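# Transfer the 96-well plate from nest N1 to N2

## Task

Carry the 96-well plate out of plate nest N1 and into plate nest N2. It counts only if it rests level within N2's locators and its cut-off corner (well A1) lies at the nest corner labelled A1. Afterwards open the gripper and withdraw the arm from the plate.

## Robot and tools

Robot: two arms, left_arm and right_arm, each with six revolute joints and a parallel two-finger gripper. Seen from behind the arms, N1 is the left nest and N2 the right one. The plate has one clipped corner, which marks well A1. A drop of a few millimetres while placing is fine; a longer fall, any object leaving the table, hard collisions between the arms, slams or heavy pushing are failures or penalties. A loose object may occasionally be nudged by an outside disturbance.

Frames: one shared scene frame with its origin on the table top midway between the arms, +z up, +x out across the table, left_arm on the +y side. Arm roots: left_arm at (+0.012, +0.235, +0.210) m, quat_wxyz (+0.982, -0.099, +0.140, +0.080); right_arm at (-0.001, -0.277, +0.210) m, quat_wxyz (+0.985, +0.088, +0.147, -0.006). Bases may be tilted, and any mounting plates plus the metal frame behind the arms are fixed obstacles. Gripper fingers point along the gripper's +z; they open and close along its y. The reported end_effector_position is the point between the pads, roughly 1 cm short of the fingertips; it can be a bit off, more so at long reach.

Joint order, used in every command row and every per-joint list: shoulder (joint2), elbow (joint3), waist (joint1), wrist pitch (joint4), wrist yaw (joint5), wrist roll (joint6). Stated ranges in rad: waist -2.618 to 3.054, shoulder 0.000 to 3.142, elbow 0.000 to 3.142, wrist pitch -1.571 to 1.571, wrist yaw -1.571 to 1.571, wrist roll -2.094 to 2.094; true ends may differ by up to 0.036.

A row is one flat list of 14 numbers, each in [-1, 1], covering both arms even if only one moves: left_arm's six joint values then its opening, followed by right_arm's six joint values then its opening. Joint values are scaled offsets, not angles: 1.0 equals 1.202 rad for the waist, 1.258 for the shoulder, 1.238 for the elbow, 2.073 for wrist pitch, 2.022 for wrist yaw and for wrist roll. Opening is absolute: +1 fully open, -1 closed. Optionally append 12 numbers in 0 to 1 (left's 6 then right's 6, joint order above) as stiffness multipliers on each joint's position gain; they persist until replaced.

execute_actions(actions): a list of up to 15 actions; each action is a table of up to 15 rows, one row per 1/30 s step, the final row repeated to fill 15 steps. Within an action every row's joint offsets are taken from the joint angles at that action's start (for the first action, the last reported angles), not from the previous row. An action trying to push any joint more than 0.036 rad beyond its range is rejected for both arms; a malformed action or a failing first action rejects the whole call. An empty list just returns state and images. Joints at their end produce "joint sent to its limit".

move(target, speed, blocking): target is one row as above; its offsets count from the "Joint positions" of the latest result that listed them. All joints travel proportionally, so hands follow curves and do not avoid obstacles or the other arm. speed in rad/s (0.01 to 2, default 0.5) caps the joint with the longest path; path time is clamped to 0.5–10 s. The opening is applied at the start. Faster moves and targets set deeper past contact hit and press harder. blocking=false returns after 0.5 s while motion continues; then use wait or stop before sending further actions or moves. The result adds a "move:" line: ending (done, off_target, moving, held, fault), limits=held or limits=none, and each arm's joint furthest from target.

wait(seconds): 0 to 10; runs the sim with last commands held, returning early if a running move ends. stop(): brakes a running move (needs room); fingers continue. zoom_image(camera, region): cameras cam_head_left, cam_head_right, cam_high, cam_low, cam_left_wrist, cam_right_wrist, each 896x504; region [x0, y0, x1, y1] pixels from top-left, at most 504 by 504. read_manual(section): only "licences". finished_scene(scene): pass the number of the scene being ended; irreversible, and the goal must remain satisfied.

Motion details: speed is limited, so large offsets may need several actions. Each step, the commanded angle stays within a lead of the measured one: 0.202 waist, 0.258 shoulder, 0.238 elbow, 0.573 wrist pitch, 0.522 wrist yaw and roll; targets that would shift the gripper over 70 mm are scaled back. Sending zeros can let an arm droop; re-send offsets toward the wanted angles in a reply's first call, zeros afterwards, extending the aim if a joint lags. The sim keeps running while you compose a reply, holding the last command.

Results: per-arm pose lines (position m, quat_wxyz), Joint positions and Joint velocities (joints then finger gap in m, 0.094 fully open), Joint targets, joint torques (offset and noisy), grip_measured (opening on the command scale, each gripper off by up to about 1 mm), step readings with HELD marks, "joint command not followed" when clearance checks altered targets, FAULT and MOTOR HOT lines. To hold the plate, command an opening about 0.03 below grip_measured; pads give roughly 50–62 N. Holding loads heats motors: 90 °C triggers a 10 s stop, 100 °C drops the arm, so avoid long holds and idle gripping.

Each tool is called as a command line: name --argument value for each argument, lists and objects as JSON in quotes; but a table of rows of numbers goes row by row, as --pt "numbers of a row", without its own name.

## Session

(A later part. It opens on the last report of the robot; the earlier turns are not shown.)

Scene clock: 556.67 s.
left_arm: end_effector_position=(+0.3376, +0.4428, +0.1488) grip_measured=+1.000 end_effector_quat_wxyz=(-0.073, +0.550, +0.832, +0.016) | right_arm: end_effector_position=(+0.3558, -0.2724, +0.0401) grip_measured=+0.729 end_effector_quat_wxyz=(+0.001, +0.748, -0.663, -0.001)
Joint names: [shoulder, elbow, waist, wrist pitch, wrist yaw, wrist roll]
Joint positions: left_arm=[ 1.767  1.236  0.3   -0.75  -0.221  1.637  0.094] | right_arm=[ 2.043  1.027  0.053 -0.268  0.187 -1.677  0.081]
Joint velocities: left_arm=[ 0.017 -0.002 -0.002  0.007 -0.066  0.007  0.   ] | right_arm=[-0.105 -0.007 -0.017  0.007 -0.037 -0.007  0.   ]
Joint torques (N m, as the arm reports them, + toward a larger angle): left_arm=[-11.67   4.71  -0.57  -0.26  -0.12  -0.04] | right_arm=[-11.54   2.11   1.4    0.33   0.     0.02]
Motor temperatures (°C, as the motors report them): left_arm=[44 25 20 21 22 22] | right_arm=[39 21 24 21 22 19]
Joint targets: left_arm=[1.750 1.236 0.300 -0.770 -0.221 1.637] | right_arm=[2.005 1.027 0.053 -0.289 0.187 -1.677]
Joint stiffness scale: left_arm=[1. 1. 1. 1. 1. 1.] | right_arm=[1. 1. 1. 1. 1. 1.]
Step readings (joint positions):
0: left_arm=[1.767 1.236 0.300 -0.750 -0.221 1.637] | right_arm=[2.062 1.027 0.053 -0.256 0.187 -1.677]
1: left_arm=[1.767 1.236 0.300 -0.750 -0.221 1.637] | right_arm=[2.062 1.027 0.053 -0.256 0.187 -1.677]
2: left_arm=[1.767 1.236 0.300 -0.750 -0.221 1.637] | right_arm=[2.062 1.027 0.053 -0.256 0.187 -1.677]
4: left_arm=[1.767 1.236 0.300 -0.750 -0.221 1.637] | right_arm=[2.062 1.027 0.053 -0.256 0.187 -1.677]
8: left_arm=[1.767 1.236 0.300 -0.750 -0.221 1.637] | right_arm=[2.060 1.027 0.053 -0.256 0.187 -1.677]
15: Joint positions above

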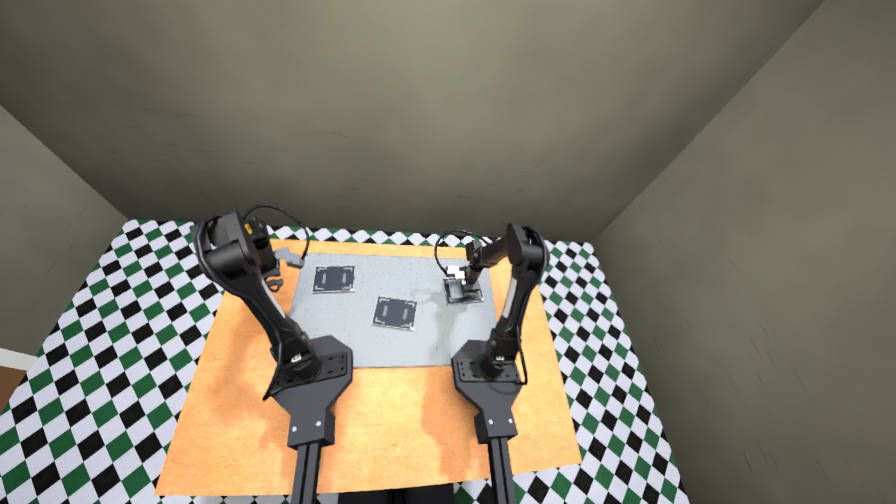

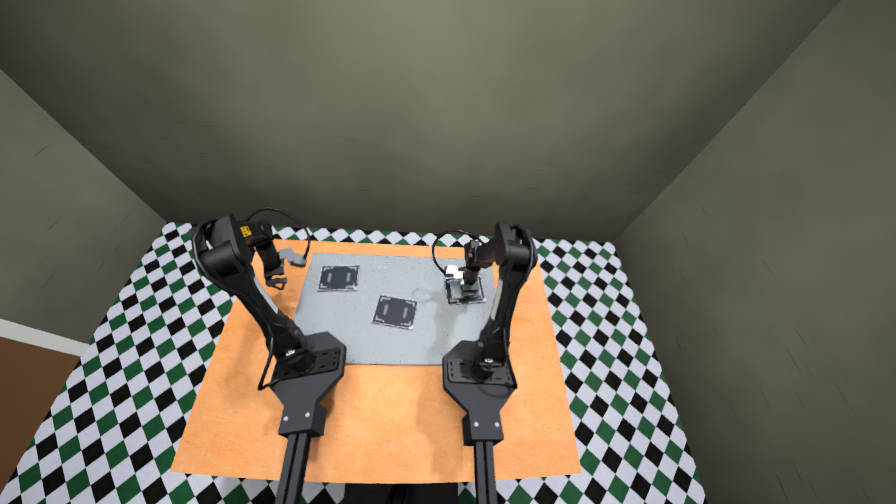

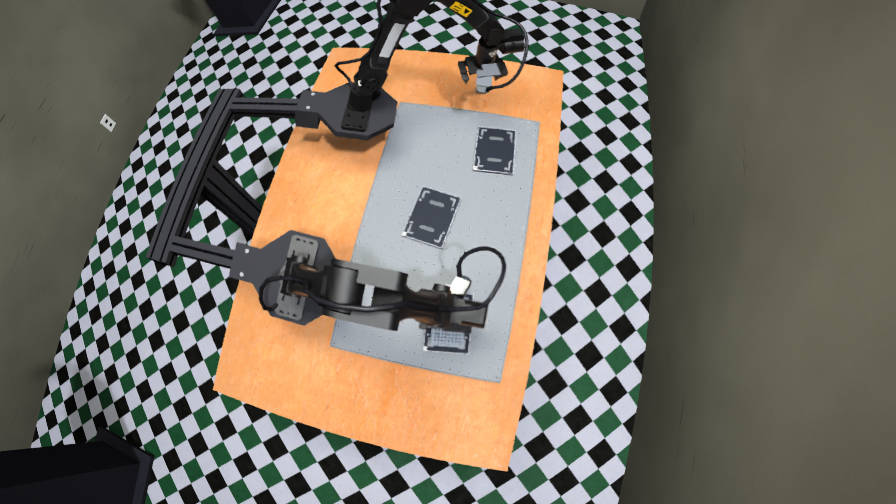

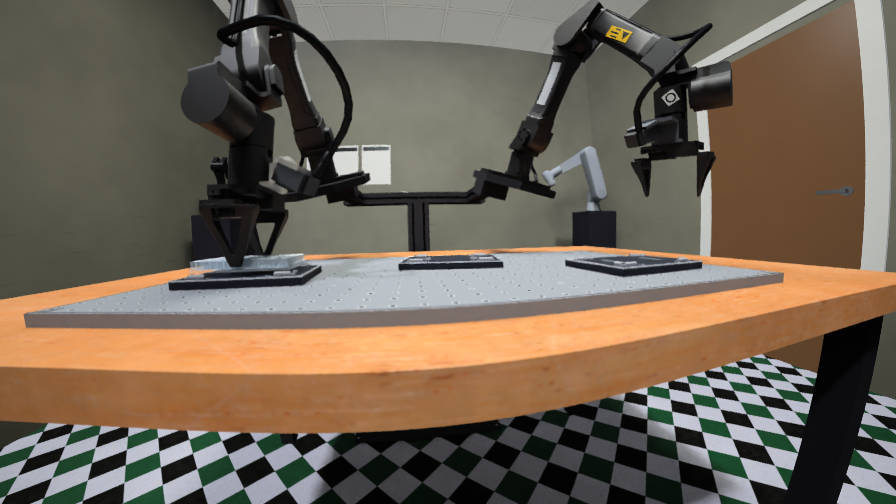

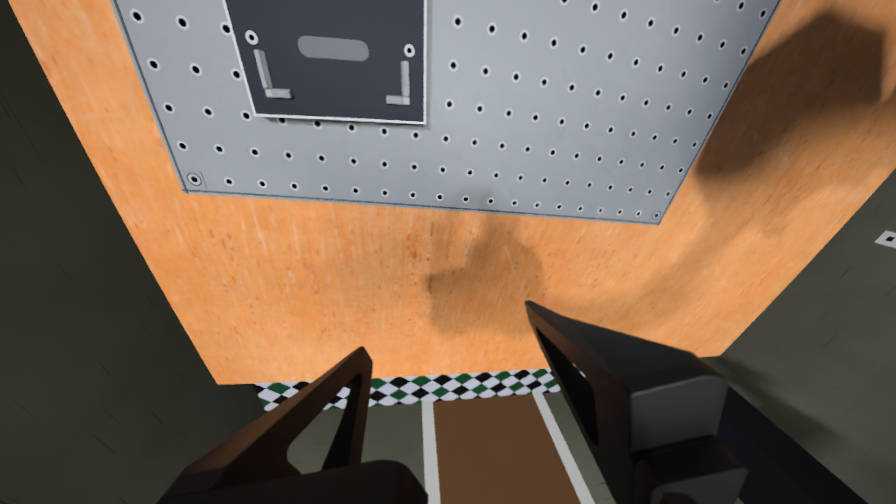

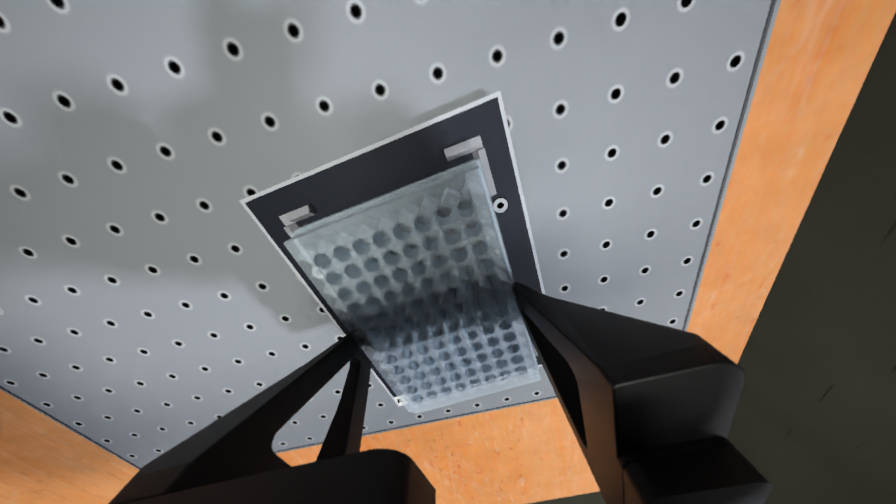

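move --target '[-0.0135,0,0,-0.01,0,0,1, -0.105,0,0,-0.057,0,0,0.70]' --speed 0.15

Scene clock: 588.50 s.
left_arm: end_effector_position=(+0.3375, +0.4428, +0.1489) grip_measured=+1.000 end_effector_quat_wxyz=(-0.073, +0.550, +0.832, +0.016) | right_arm: end_effector_position=(+0.3567, -0.2782, +0.0708) grip_measured=+0.729 end_effector_quat_wxyz=(+0.002, +0.749, -0.663, -0.002)
Joint names: [shoulder, elbow, waist, wrist pitch, wrist yaw, wrist roll]
Joint positions: left_arm=[ 1.767  1.236  0.3   -0.75  -0.221  1.637  0.094] | right_arm=[ 1.941  1.027  0.053 -0.373  0.187 -1.677  0.081]
Joint velocities: left_arm=[-0.002 -0.002  0.007  0.037 -0.007  0.022  0.   ] | right_arm=[-0.007 -0.012 -0.032  0.007 -0.037 -0.022 -0.   ]
Joint torques (N m, as the arm reports them, + toward a larger angle): left_arm=[-11.67   4.72  -0.58  -0.26  -0.11  -0.04] | right_arm=[-11.     2.49   1.35   0.31   0.     0.01]
Motor temperatures (°C, as the motors report them): left_arm=[45 25 20 21 22 22] | right_arm=[40 21 24 21 22 19]
Joint targets: left_arm=[1.750 1.236 0.300 -0.771 -0.221 1.637] | right_arm=[1.911 1.027 0.053 -0.386 0.187 -1.677]
Joint stiffness scale: left_arm=[1. 1. 1. 1. 1. 1.] | right_arm=[1. 1. 1. 1. 1. 1.]
move: off_target (right_arm); limits=none; left_arm: farthest joint: the wrist pitch, 0.020 radians from its target (0.021 radians at the start); right_arm: farthest joint: the shoulder, 0.030 radians from its target (0.125 radians at the start)

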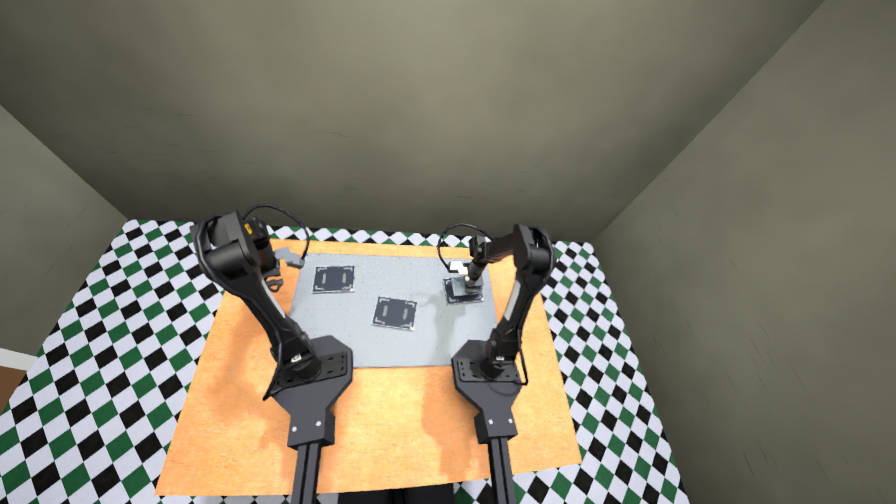

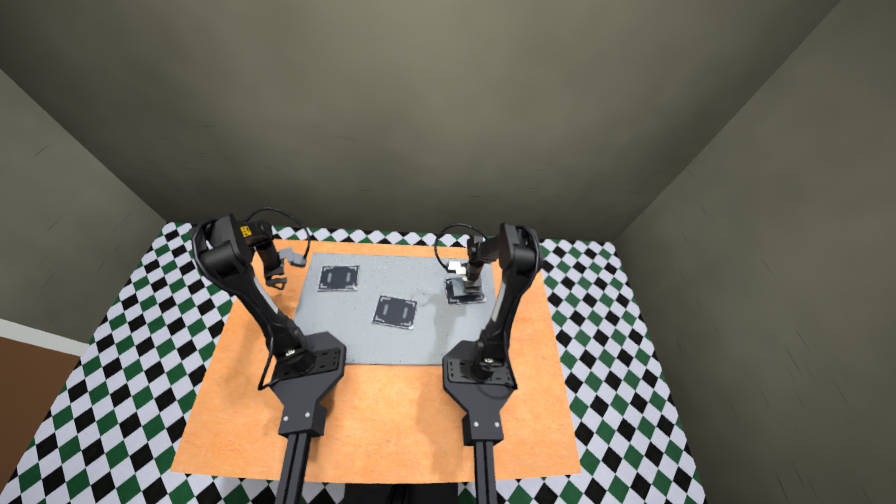

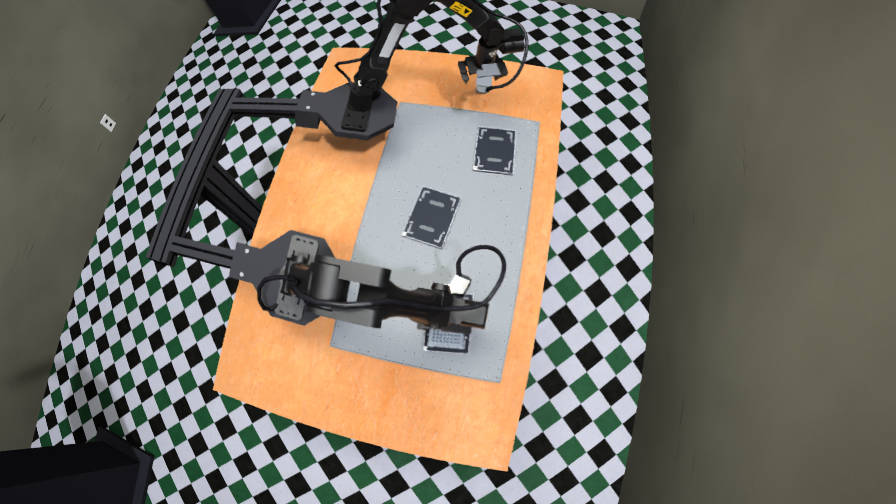

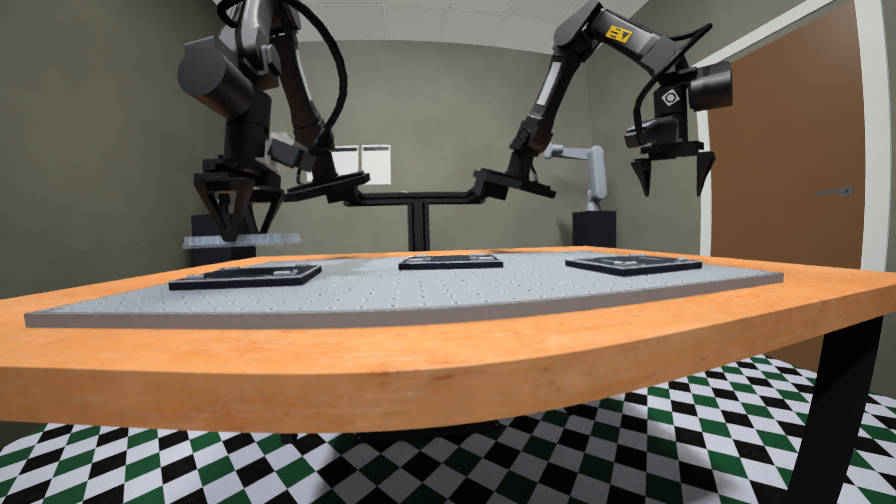

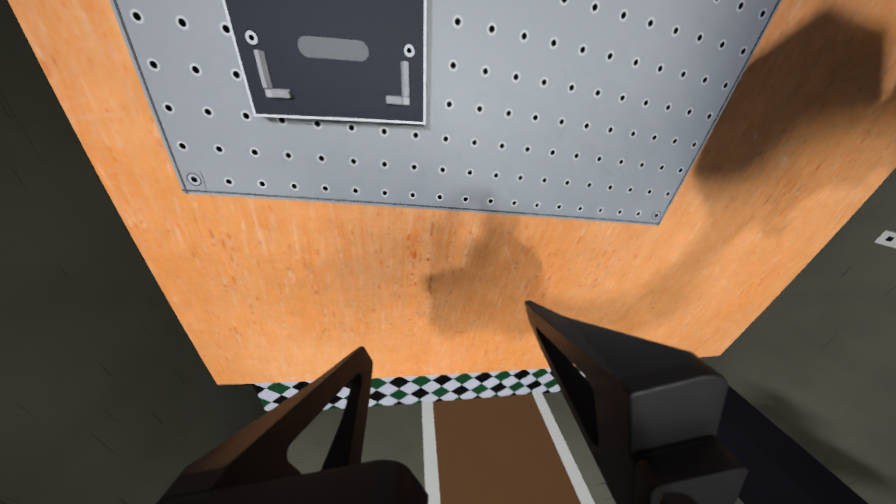

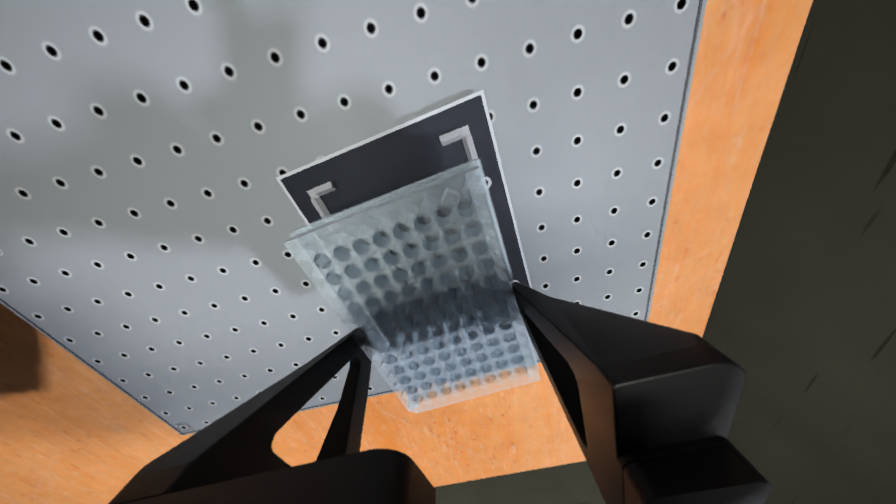

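move --target '[-0.0135,0,0,-0.01,0,0,1, 0.41,0.59,0.51,-0.172,0.072,0.362,0.70]' --speed 0.5

Scene clock: 597.93 s.
left_arm: end_effector_position=(+0.3374, +0.4427, +0.1489) grip_measured=+1.000 end_effector_quat_wxyz=(-0.073, +0.550, +0.832, +0.015) | right_arm: end_effector_position=(+0.3788, -0.0162, +0.0661) grip_measured=+0.729 end_effector_quat_wxyz=(+0.009, +0.713, -0.701, +0.004)
Joint names: [shoulder, elbow, waist, wrist pitch, wrist yaw, wrist roll]
Joint positions: left_arm=[ 1.767  1.236  0.3   -0.751 -0.221  1.637  0.094] | right_arm=[ 2.457  1.721  0.66  -0.72   0.328 -0.954  0.081]
Joint velocities: left_arm=[-0.012  0.007 -0.002  0.037  0.022 -0.022  0.   ] | right_arm=[-0.007  0.007  0.002 -0.037  0.007 -0.022 -0.001]
Joint torques (N m, as the arm reports them, + toward a larger angle): left_arm=[-11.68   4.71  -0.57  -0.26  -0.12  -0.04] | right_arm=[-11.51   5.87   3.71   0.3    0.06   0.11]
Motor temperatures (°C, as the motors report them): left_arm=[45 25 20 21 22 22] | right_arm=[40 22 24 21 22 19]
Joint targets: left_arm=[1.750 1.236 0.300 -0.771 -0.221 1.637] | right_arm=[2.457 1.757 0.666 -0.730 0.333 -0.945]
Joint stiffness scale: left_arm=[1. 1. 1. 1. 1. 1.] | right_arm=[1. 1. 1. 1. 1. 1.]
move: off_target (right_arm); limits=none; left_arm: farthest joint: the wrist pitch, 0.020 radians from its target (0.020 radians at the start); right_arm: farthest joint: the elbow, 0.036 radians from its target (0.731 radians at the start)

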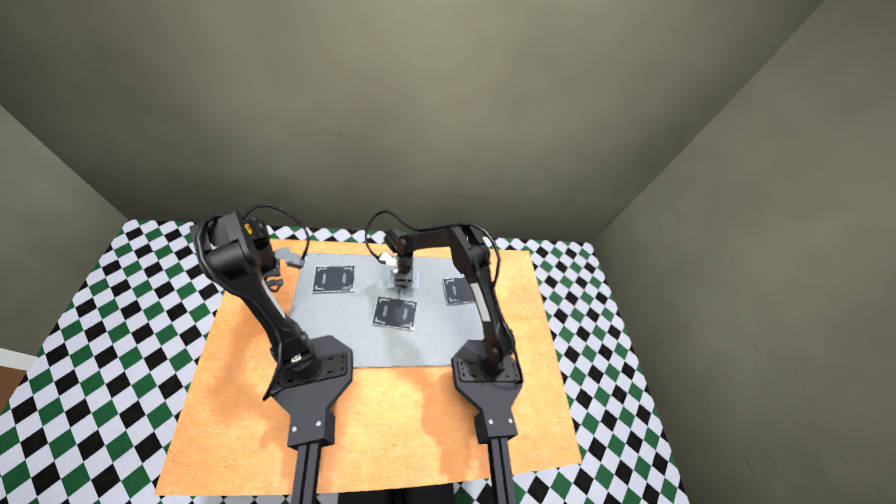

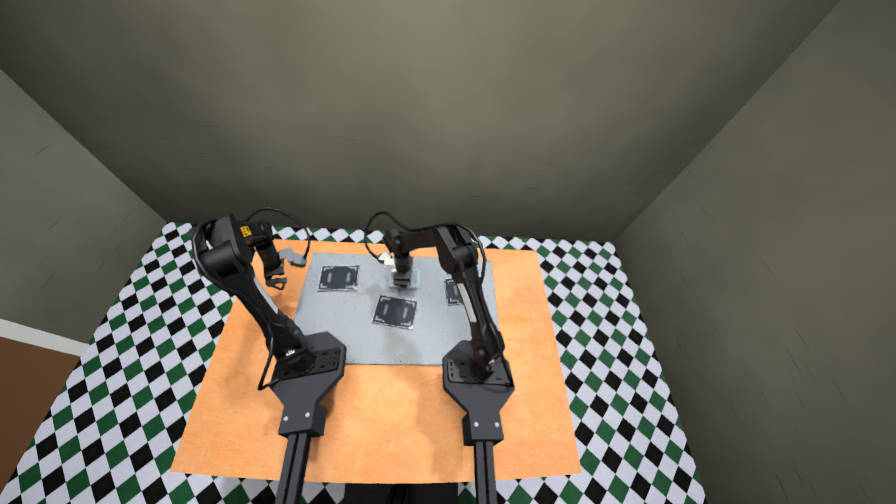

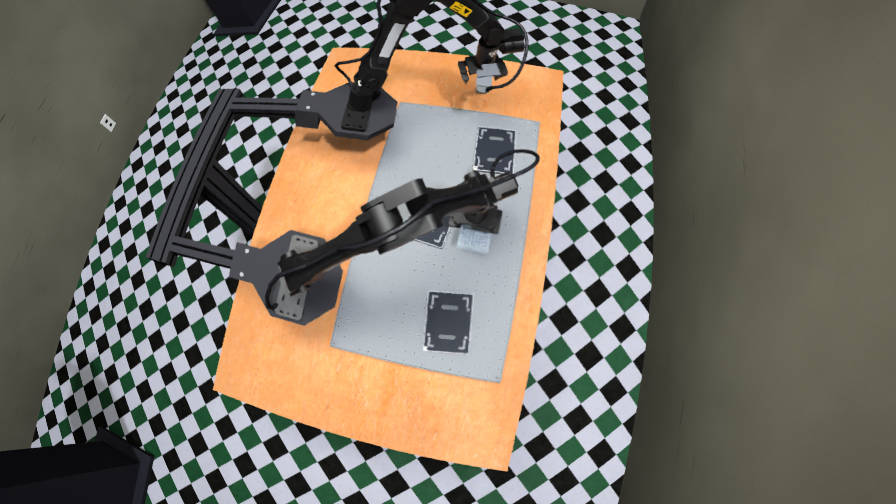

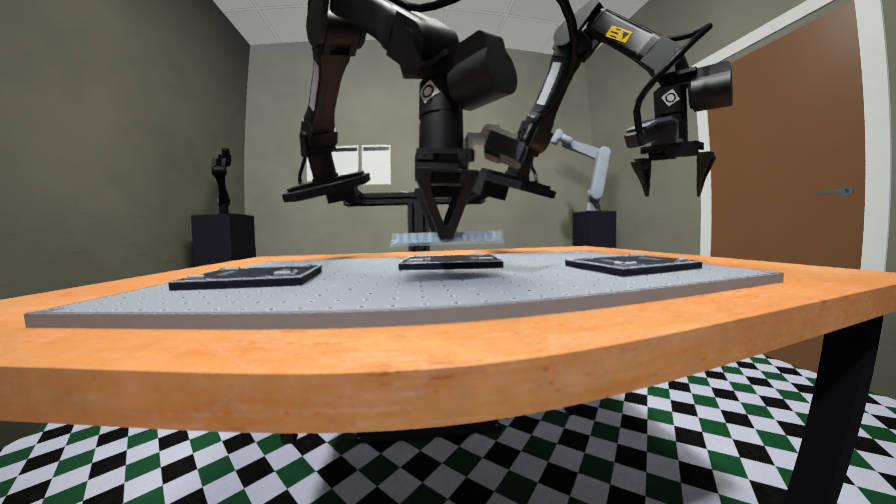

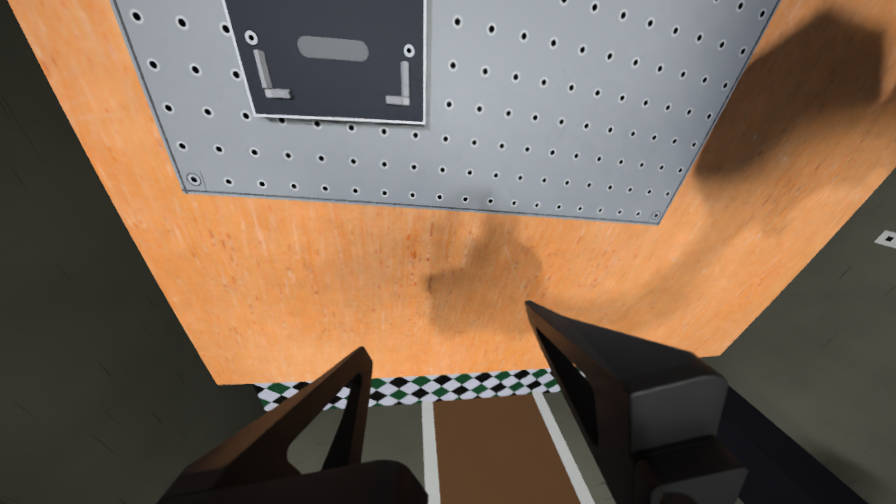

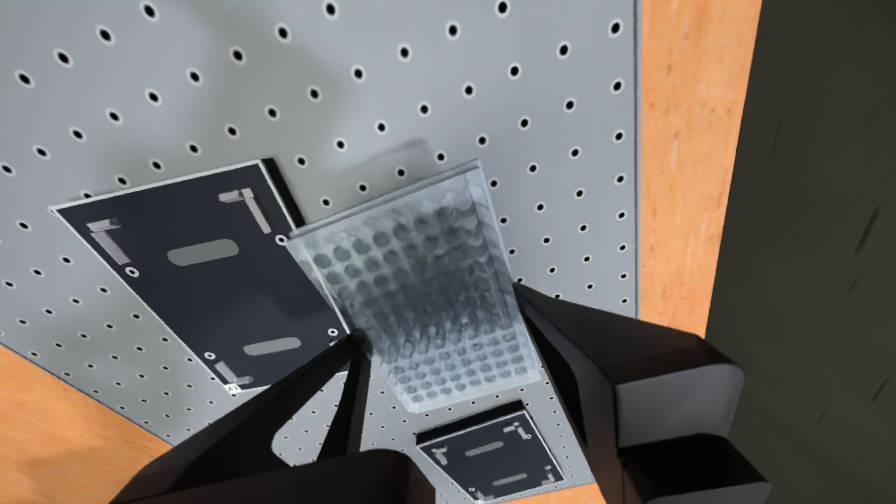

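move --target '[-0.0135,0,0,-0.01,0,0,1, 0.067,0.01,-0.030,0.055,-0.013,-0.012,0.70]' --speed 0.08

zoom_image --camera "cam_low" --region '[360,190,540,290]'

Scene clock: 640.60 s.
left_arm: end_effector_position=(+0.3373, +0.4427, +0.1489) grip_measured=+1.000 end_effector_quat_wxyz=(-0.073, +0.550, +0.832, +0.015) | right_arm: end_effector_position=(+0.3801, -0.0187, +0.0270) grip_measured=+0.729 end_effector_quat_wxyz=(+0.005, +0.705, -0.710, -0.001)
Joint names: [shoulder, elbow, waist, wrist pitch, wrist yaw, wrist roll]
Joint positions: left_arm=[ 1.767  1.236  0.3   -0.751 -0.221  1.637  0.094] | right_arm=[ 2.541  1.721  0.624 -0.62   0.314 -0.97   0.081]
Joint velocities: left_arm=[-0.017 -0.007 -0.002  0.022 -0.007 -0.051  0.   ] | right_arm=[ 0.002 -0.002 -0.012  0.007 -0.007 -0.051 -0.   ]
Joint torques (N m, as the arm reports them, + toward a larger angle): left_arm=[-11.68   4.71  -0.57  -0.26  -0.11  -0.04] | right_arm=[-11.56   3.95   3.35   0.57  -0.14  -0.06]
Motor temperatures (°C, as the motors report them): left_arm=[45 25 20 20 22 22] | right_arm=[42 23 25 21 22 19]
Joint targets: left_arm=[1.750 1.236 0.300 -0.771 -0.221 1.637] | right_arm=[2.541 1.733 0.624 -0.607 0.302 -0.978]
Joint stiffness scale: left_arm=[1. 1. 1. 1. 1. 1.] | right_arm=[1. 1. 1. 1. 1. 1.]
move: off_target (left_arm); limits=none; left_arm: farthest joint: the wrist pitch, 0.021 radians from its target (0.021 radians at the start); right_arm: farthest joint: the wrist pitch, 0.014 radians from its target (0.115 radians at the start)

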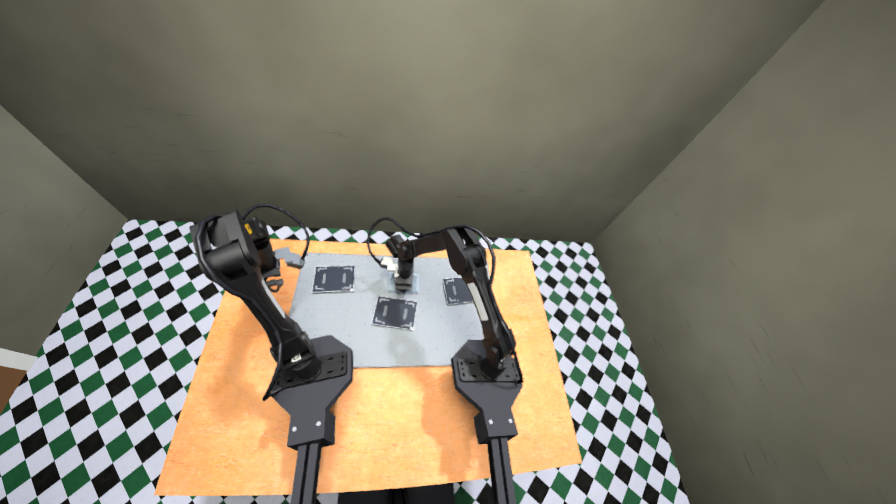

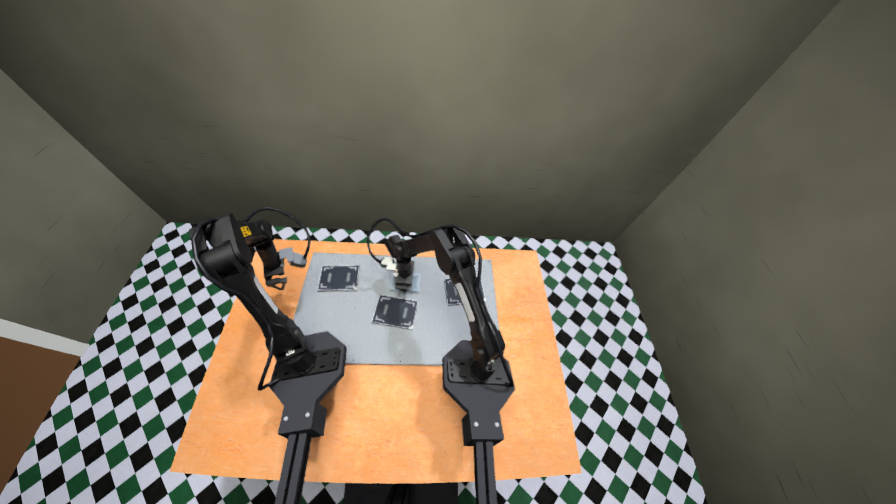

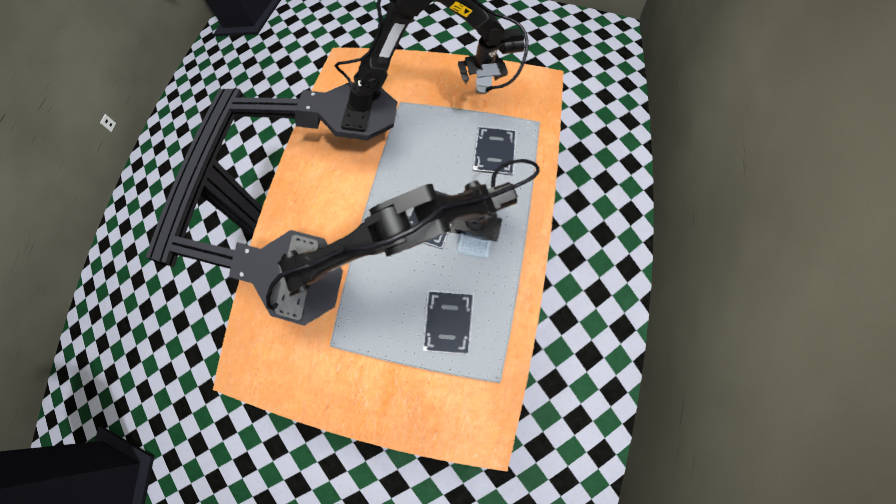

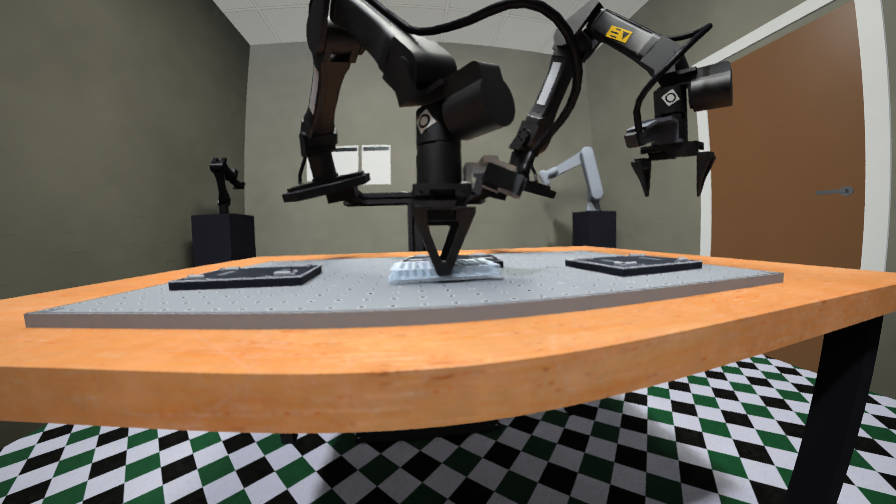

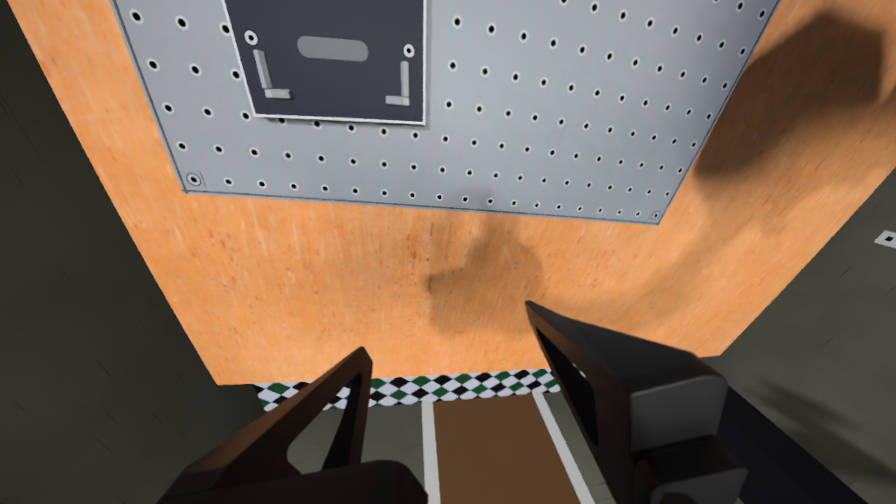

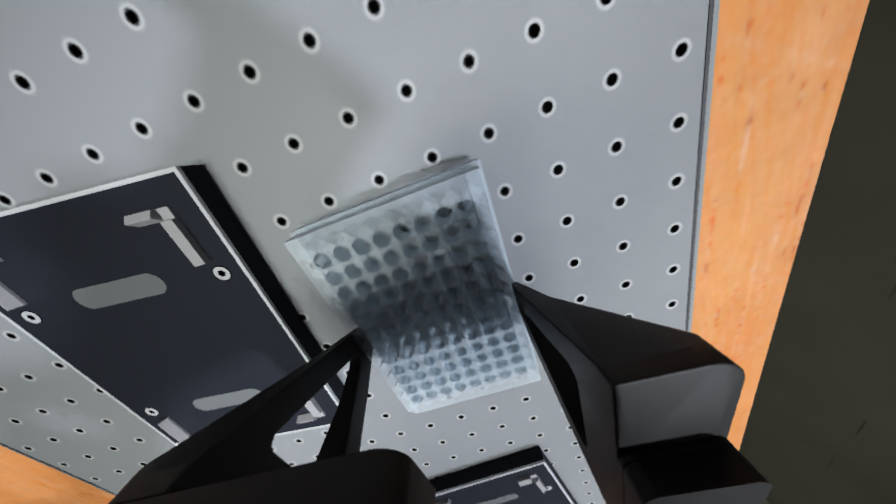

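Region (360, 190, 540, 290) of cam_low's 896x504 image, scaled by 2.800, with more detail than that image has.

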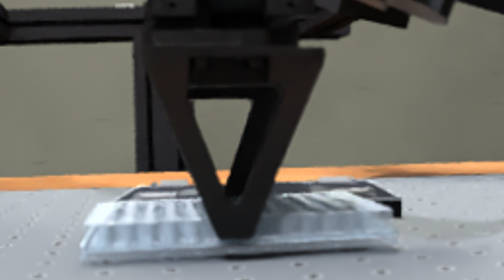

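move --target '[-0.0135,0,0,-0.01,0,0,1, 0.008,0.008,0,0.010,-0.004,-0.003,0.70]' --speed 0.02

zoom_image --camera "cam_low" --region '[360,190,540,290]'

Scene clock: 648.33 s.
left_arm: end_effector_position=(+0.3373, +0.4427, +0.1489) grip_measured=+1.000 end_effector_quat_wxyz=(-0.073, +0.550, +0.832, +0.015) | right_arm: end_effector_position=(+0.3815, -0.0177, +0.0270) grip_measured=+0.729 end_effector_quat_wxyz=(+0.002, +0.704, -0.710, +0.000)
Joint names: [shoulder, elbow, waist, wrist pitch, wrist yaw, wrist roll]
Joint positions: left_arm=[ 1.767  1.236  0.3   -0.751 -0.221  1.637  0.094] | right_arm=[ 2.541  1.721  0.624 -0.613  0.314 -0.97   0.081]
Joint velocities: left_arm=[-0.012 -0.022  0.012 -0.037  0.037  0.007  0.   ] | right_arm=[-0.002 -0.002 -0.012 -0.007 -0.081  0.022 -0.001]
Joint torques (N m, as the arm reports them, + toward a larger angle): left_arm=[-11.68   4.71  -0.56  -0.26  -0.11  -0.04] | right_arm=[-10.82   3.8    3.37   0.61  -0.09  -0.04]
Motor temperatures (°C, as the motors report them): left_arm=[45 25 20 20 22 22] | right_arm=[42 23 25 21 22 19]
Joint targets: left_arm=[1.750 1.236 0.300 -0.772 -0.221 1.637] | right_arm=[2.551 1.731 0.624 -0.599 0.306 -0.976]
Joint stiffness scale: left_arm=[1. 1. 1. 1. 1. 1.] | right_arm=[1. 1. 1. 1. 1. 1.]
move: off_target (left_arm); limits=none; left_arm: farthest joint: the wrist pitch, 0.021 radians from its target (0.021 radians at the start); right_arm: farthest joint: the wrist pitch, 0.014 radians from its target (0.020 radians at the start)

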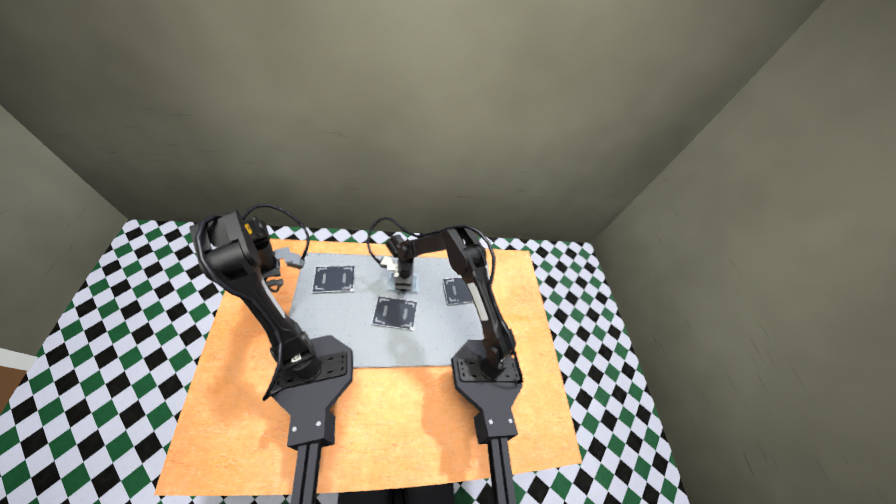

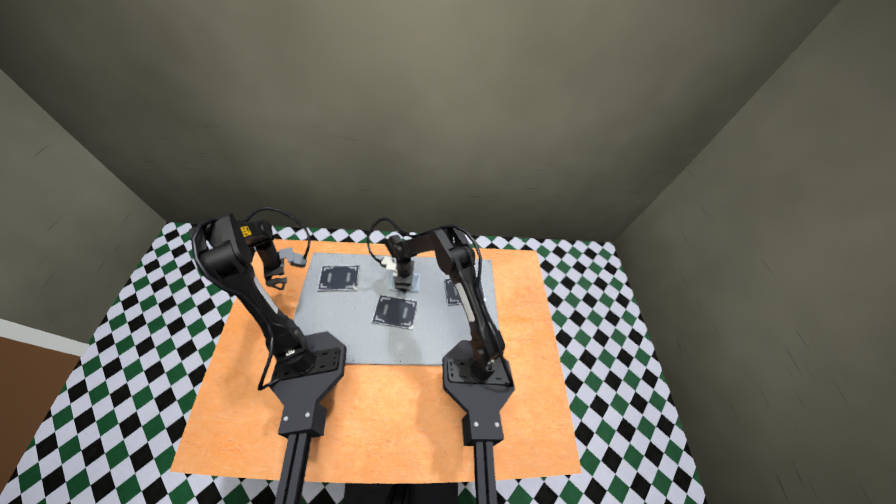

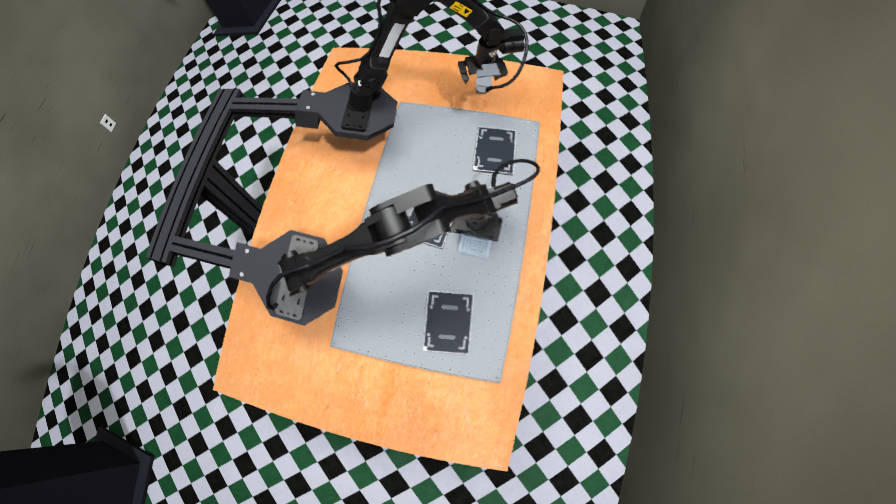

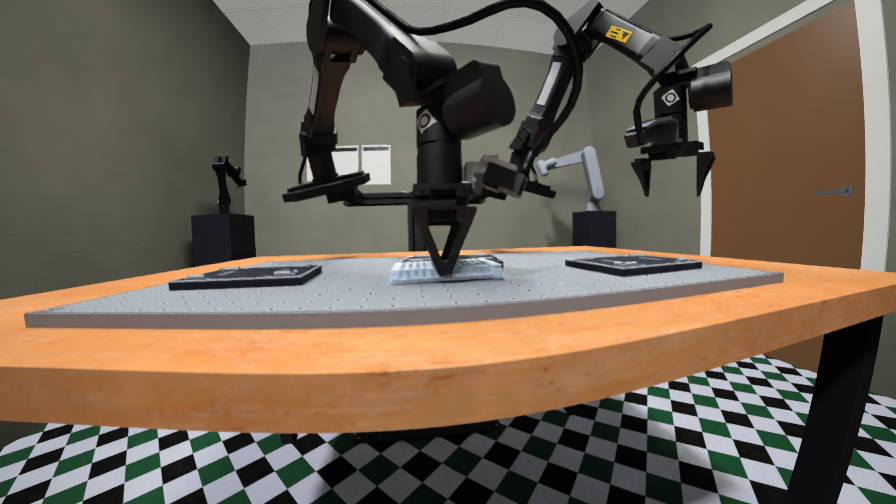

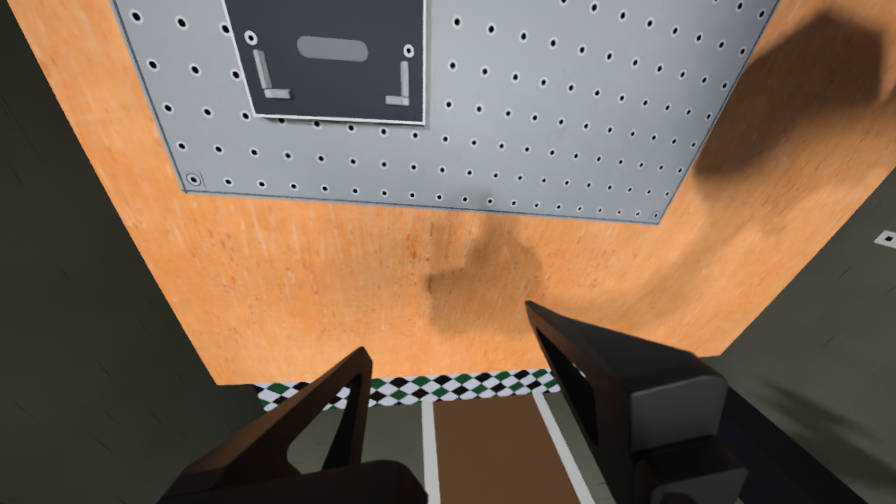

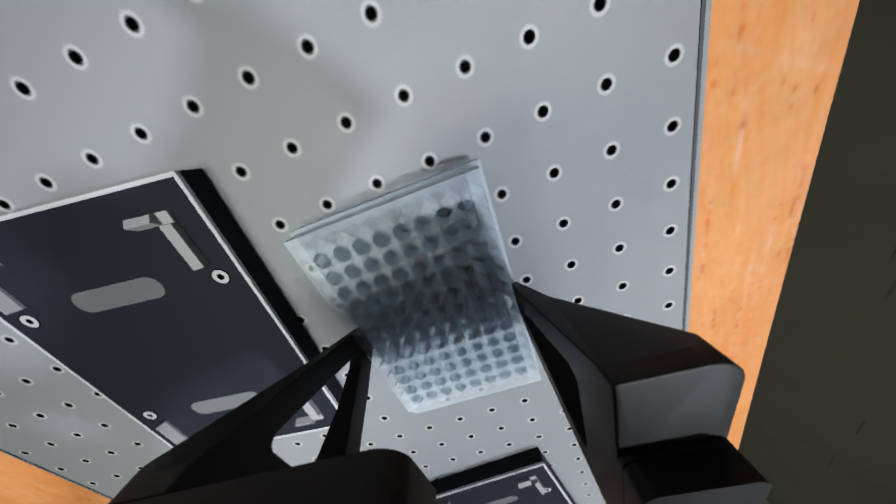

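Region (360, 190, 540, 290) of cam_low's 896x504 image, scaled by 2.800, with more detail than that image has.

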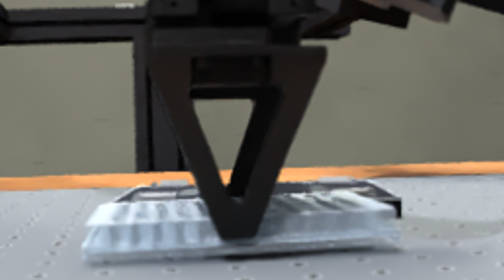

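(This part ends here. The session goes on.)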